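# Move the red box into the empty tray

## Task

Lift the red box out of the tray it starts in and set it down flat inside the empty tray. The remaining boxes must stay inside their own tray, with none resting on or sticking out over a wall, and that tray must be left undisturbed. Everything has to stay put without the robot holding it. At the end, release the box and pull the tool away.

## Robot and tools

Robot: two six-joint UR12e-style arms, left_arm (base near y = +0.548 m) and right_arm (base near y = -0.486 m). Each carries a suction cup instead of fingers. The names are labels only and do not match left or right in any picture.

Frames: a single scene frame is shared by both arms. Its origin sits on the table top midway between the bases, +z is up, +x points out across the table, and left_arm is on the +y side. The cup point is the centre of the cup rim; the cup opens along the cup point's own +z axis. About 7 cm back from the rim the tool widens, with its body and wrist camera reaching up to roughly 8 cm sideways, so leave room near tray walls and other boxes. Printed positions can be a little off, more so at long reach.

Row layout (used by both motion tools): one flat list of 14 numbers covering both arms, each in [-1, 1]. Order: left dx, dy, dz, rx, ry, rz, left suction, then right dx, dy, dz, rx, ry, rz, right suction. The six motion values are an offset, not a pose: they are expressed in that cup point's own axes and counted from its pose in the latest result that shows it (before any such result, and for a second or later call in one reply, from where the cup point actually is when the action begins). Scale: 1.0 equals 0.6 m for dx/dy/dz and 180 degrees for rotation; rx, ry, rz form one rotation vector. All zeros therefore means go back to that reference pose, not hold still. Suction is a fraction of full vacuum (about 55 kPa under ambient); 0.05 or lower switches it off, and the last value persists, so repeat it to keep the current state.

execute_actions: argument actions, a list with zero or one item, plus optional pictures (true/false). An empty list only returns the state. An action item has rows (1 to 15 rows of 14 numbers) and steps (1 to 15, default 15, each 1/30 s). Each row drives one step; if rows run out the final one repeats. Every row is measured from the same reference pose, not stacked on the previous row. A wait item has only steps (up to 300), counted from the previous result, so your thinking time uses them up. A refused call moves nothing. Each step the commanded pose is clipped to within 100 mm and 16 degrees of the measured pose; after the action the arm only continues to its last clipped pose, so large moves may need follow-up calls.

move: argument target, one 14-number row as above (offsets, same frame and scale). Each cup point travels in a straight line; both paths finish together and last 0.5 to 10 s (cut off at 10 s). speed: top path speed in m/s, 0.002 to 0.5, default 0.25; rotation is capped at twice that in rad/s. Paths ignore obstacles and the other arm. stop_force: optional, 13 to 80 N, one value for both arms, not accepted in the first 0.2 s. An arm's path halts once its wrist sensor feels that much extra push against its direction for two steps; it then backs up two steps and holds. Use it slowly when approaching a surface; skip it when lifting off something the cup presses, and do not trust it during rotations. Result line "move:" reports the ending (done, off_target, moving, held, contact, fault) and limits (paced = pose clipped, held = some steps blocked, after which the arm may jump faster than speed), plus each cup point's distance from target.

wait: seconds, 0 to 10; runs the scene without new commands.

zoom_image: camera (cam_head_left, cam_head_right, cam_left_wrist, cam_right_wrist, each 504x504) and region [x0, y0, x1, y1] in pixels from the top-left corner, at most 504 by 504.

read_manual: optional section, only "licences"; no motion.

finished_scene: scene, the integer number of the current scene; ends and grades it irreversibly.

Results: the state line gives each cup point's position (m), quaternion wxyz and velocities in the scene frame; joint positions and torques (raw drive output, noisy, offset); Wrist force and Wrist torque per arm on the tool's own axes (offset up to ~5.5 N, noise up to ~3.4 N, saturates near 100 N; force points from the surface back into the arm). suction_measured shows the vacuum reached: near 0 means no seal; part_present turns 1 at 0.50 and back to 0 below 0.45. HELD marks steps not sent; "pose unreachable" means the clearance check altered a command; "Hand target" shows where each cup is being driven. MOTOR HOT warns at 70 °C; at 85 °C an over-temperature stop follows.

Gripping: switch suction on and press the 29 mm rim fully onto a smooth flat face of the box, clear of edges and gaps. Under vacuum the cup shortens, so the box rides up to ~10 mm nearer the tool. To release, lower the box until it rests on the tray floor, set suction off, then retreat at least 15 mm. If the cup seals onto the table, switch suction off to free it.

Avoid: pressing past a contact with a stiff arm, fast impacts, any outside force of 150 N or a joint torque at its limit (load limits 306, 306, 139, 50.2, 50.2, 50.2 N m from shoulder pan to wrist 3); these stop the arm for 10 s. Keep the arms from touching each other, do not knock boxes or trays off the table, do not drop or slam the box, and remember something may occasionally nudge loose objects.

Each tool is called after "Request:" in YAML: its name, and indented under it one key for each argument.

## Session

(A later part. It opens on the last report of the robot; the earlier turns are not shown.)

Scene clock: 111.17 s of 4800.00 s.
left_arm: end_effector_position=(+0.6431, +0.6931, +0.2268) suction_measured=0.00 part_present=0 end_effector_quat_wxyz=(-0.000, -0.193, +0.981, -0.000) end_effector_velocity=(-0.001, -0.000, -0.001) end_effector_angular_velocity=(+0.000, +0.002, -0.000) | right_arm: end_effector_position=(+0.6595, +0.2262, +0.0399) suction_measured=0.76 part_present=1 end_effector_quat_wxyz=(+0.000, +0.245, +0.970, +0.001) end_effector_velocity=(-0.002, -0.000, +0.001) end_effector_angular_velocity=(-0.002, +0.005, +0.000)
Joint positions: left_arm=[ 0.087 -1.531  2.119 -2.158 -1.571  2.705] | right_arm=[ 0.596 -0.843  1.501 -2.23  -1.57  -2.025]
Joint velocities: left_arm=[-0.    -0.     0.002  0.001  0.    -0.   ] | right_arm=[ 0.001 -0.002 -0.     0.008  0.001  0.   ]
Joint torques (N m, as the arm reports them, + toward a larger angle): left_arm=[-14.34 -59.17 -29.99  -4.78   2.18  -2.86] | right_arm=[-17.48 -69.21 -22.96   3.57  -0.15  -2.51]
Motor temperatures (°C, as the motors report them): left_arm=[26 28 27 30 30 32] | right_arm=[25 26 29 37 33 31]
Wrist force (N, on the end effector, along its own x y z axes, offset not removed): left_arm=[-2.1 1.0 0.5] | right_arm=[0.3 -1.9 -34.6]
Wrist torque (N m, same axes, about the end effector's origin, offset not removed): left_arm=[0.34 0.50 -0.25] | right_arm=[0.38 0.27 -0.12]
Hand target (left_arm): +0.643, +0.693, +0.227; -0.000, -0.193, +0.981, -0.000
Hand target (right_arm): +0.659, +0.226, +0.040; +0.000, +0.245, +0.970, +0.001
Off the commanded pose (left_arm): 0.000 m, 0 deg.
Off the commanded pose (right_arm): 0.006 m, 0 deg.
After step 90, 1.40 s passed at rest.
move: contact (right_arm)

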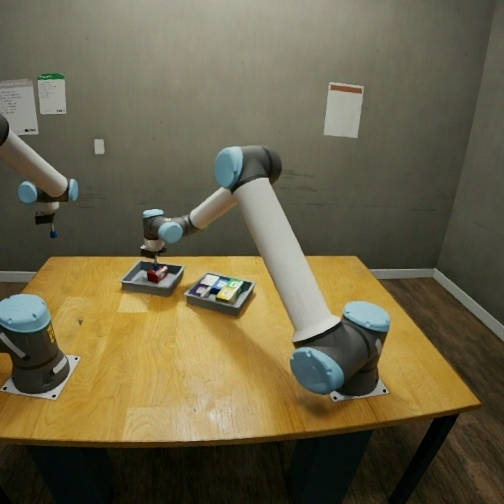

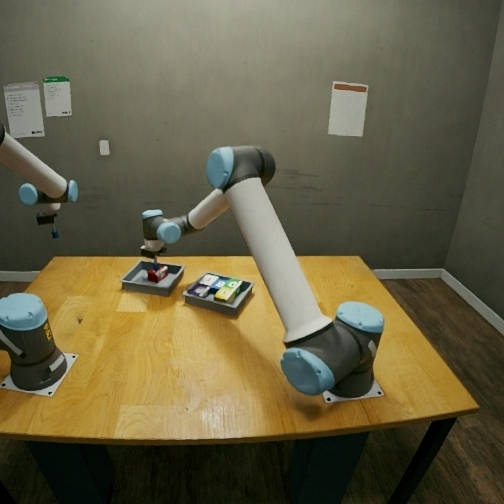

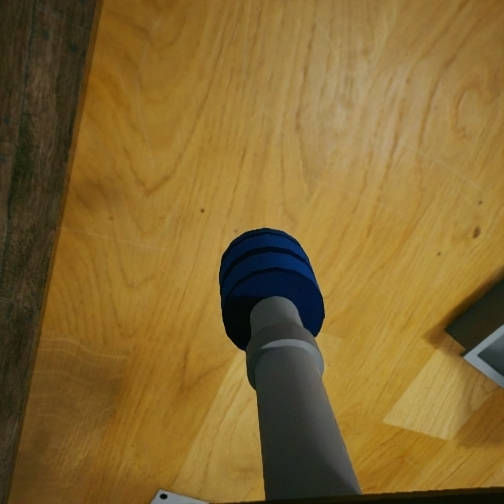

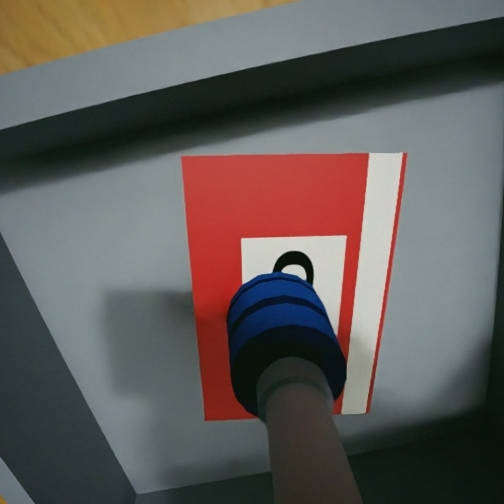

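Request:
execute_actions:
  actions:
    - {"rows":[[0,0,0,0,0,0,0,0,0,-0.005,0,0,0,0]],"steps":15}
  pictures: false

Request:
execute_actions:
  actions:
    - {"steps":20}
  pictures: false

Request:
move:
  target: [0,0,0,0,0,0,0,0,0,-0.25,0,0,0,0]
  speed: 0.1

Scene clock: 116.97 s of 4800.00 s.
left_arm: end_effector_position=(+0.6431, +0.6931, +0.2268) suction_measured=0.00 part_present=0 end_effector_quat_wxyz=(-0.000, -0.193, +0.981, -0.000) end_effector_velocity=(-0.000, -0.000, -0.000) end_effector_angular_velocity=(-0.000, -0.001, -0.000) | right_arm: end_effector_position=(+0.6595, +0.2262, +0.0429) suction_measured=0.01 part_present=0 end_effector_quat_wxyz=(+0.000, +0.245, +0.970, +0.001) end_effector_velocity=(-0.000, +0.000, +0.001) end_effector_angular_velocity=(+0.000, +0.001, +0.002)
Joint positions: left_arm=[ 0.087 -1.531  2.119 -2.158 -1.571  2.705] | right_arm=[ 0.596 -0.846  1.5   -2.227 -1.57  -2.025]
Joint velocities: left_arm=[-0.    -0.     0.001 -0.001 -0.     0.   ] | right_arm=[ 0.    -0.001 -0.     0.001  0.    -0.002]
Joint torques (N m, as the arm reports them, + toward a larger angle): left_arm=[-14.43 -60.59 -29.64  -4.97   1.72  -2.5 ] | right_arm=[-17.09 -98.96 -37.26   0.17   0.08  -1.66]
Motor temperatures (°C, as the motors report them): left_arm=[26 28 27 30 30 32] | right_arm=[25 26 29 37 33 31]
Wrist force (N, on the end effector, along its own x y z axes, offset not removed): left_arm=[-3.7 -0.9 -0.7] | right_arm=[-1.5 4.5 -8.2]
Wrist torque (N m, same axes, about the end effector's origin, offset not removed): left_arm=[0.03 0.70 -0.21] | right_arm=[0.70 0.34 0.01]
Hand target (left_arm): +0.643, +0.693, +0.227; -0.000, -0.193, +0.981, -0.000
Hand target (right_arm): +0.659, +0.226, +0.043; +0.000, +0.245, +0.970, +0.001
Off the commanded pose (left_arm): 0.000 m, 0 deg.
Off the commanded pose (right_arm): 0.000 m, 0 deg.
Steps of this call (steps 1 to 90: nothing new was sent; then 2.30 s passed at rest; steps 91 to 105: all 15 steps of this action). Readings (end_effector_position | what the end effector reports):
91: left_arm (+0.6431, +0.6931, +0.2268) | right_arm (+0.6595, +0.2262, +0.0404) | left_arm suction_measured=0.00 part_present=0 | right_arm suction_measured=0.01 part_present=0
92: left_arm (+0.6431, +0.6931, +0.2268) | right_arm (+0.6595, +0.2262, +0.0406) | left_arm suction_measured=0.00 part_present=0 | right_arm suction_measured=0.01 part_present=0
94: left_arm (+0.6431, +0.6931, +0.2268) | right_arm (+0.6595, +0.2261, +0.0415) | left_arm suction_measured=0.00 part_present=0 | right_arm suction_measured=0.01 part_present=0
98: left_arm (+0.6431, +0.6931, +0.2268) | right_arm (+0.6595, +0.2261, +0.0424) | left_arm suction_measured=0.00 part_present=0 | right_arm suction_measured=0.01 part_present=0
105: the state above

Scene clock: 117.63 s of 4800.00 s.
left_arm: end_effector_position=(+0.6431, +0.6931, +0.2268) suction_measured=0.00 part_present=0 end_effector_quat_wxyz=(-0.000, -0.193, +0.981, -0.000) end_effector_velocity=(+0.000, -0.000, +0.001) end_effector_angular_velocity=(-0.000, -0.002, -0.000) | right_arm: end_effector_position=(+0.6595, +0.2262, +0.0429) suction_measured=0.01 part_present=0 end_effector_quat_wxyz=(+0.000, +0.245, +0.970, +0.001) end_effector_velocity=(-0.001, +0.000, -0.000) end_effector_angular_velocity=(-0.001, +0.002, +0.001)
Joint positions: left_arm=[ 0.087 -1.531  2.119 -2.158 -1.571  2.705] | right_arm=[ 0.596 -0.846  1.5   -2.227 -1.57  -2.025]
Joint velocities: left_arm=[-0.    -0.001 -0.    -0.001  0.     0.   ] | right_arm=[ 0.     0.     0.     0.002  0.    -0.   ]
Joint torques (N m, as the arm reports them, + toward a larger angle): left_arm=[-14.18 -59.35 -29.2   -5.01   0.67  -2.93] | right_arm=[-12.7  -98.15 -37.37   0.36  -0.18  -1.7 ]
Motor temperatures (°C, as the motors report them): left_arm=[26 28 27 30 30 32] | right_arm=[25 26 29 37 33 31]
Wrist force (N, on the end effector, along its own x y z axes, offset not removed): left_arm=[-0.8 0.4 0.0] | right_arm=[-2.1 2.2 -7.7]
Wrist torque (N m, same axes, about the end effector's origin, offset not removed): left_arm=[0.25 0.33 -0.21] | right_arm=[0.36 0.31 -0.07]
Hand target (left_arm): +0.643, +0.693, +0.227; -0.000, -0.193, +0.981, -0.000
Hand target (right_arm): +0.659, +0.226, +0.043; +0.000, +0.245, +0.970, +0.001
Off the commanded pose (left_arm): 0.000 m, 0 deg.
Off the commanded pose (right_arm): 0.000 m, 0 deg.
Steps of this call (steps 1 to 20: nothing new was sent). Readings (end_effector_position | what the end effector reports):
1: left_arm (+0.6431, +0.6931, +0.2268) | right_arm (+0.6595, +0.2262, +0.0429) | left_arm suction_measured=0.00 part_present=0 | right_arm suction_measured=0.01 part_present=0
2: left_arm (+0.6431, +0.6931, +0.2268) | right_arm (+0.6595, +0.2262, +0.0429) | left_arm suction_measured=0.00 part_present=0 | right_arm suction_measured=0.01 part_present=0
4: left_arm (+0.6431, +0.6931, +0.2268) | right_arm (+0.6595, +0.2262, +0.0429) | left_arm suction_measured=0.00 part_present=0 | right_arm suction_measured=0.01 part_present=0
8: left_arm (+0.6431, +0.6931, +0.2268) | right_arm (+0.6595, +0.2262, +0.0429) | left_arm suction_measured=0.00 part_present=0 | right_arm suction_measured=0.01 part_present=0
20: the state above

Scene clock: 119.63 s of 4800.00 s.
left_arm: end_effector_position=(+0.6431, +0.6931, +0.2268) suction_measured=0.00 part_present=0 end_effector_quat_wxyz=(-0.000, -0.193, +0.981, -0.000) end_effector_velocity=(-0.000, -0.000, -0.001) end_effector_angular_velocity=(-0.000, -0.001, -0.000) | right_arm: end_effector_position=(+0.6593, +0.2261, +0.1927) suction_measured=0.01 part_present=0 end_effector_quat_wxyz=(+0.000, +0.245, +0.970, +0.001) end_effector_velocity=(-0.001, +0.000, +0.003) end_effector_angular_velocity=(-0.001, +0.001, +0.000)
Joint positions: left_arm=[ 0.087 -1.531  2.119 -2.158 -1.571  2.705] | right_arm=[ 0.596 -0.975  1.421 -2.018 -1.57  -2.025]
Joint velocities: left_arm=[-0.    -0.     0.002 -0.002 -0.     0.   ] | right_arm=[ 0.    -0.002 -0.002  0.006  0.    -0.   ]
Joint torques (N m, as the arm reports them, + toward a larger angle): left_arm=[-15.54 -57.8  -29.94  -5.02   0.86  -2.99] | right_arm=[ -1.87 -97.76 -45.98  -0.15   1.82   1.29]
Motor temperatures (°C, as the motors report them): left_arm=[26 28 27 30 30 32] | right_arm=[25 26 29 37 33 31]
Wrist force (N, on the end effector, along its own x y z axes, offset not removed): left_arm=[-0.1 1.4 0.1] | right_arm=[-4.0 1.1 -1.7]
Wrist torque (N m, same axes, about the end effector's origin, offset not removed): left_arm=[0.29 0.19 -0.18] | right_arm=[0.30 0.59 -0.04]
Hand target (left_arm): +0.643, +0.693, +0.227; -0.000, -0.193, +0.981, -0.000
Hand target (right_arm): +0.659, +0.226, +0.193; +0.000, +0.245, +0.970, +0.001
Off the commanded pose (left_arm): 0.000 m, 0 deg.
Off the commanded pose (right_arm): 0.000 m, 0 deg.
move: done

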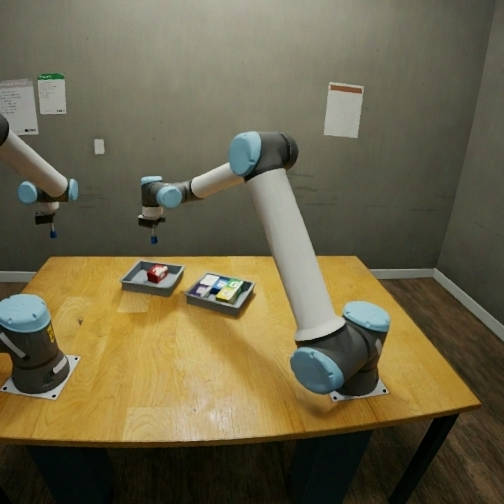

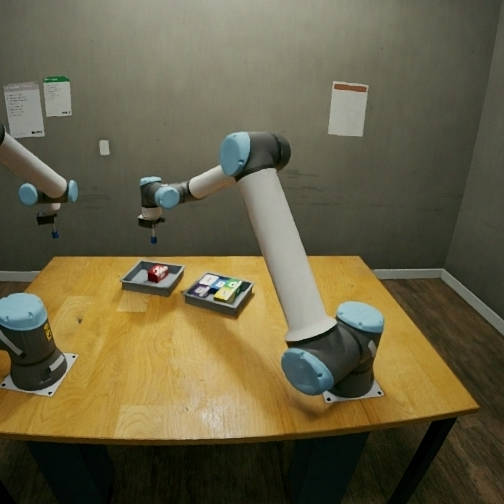

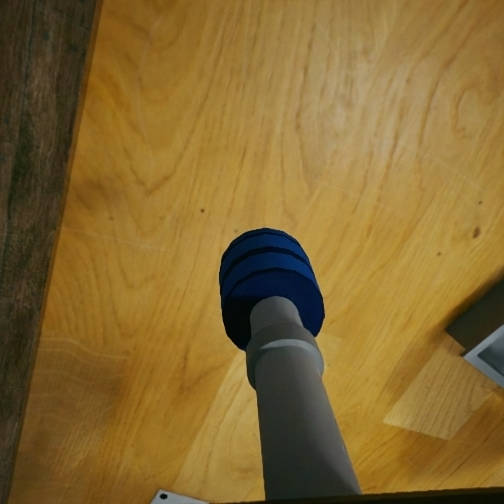

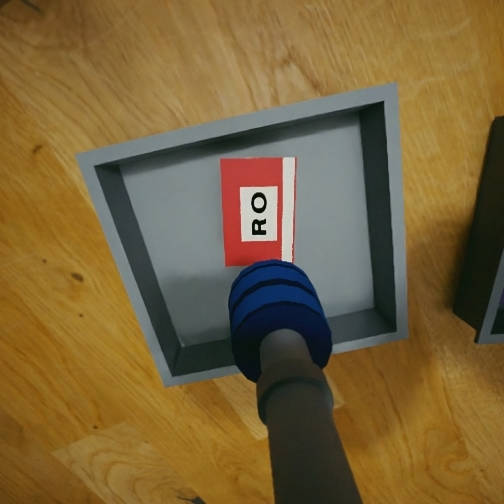

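Request:
finished_scene:
  scene: 1

The scene is finished: the task was done.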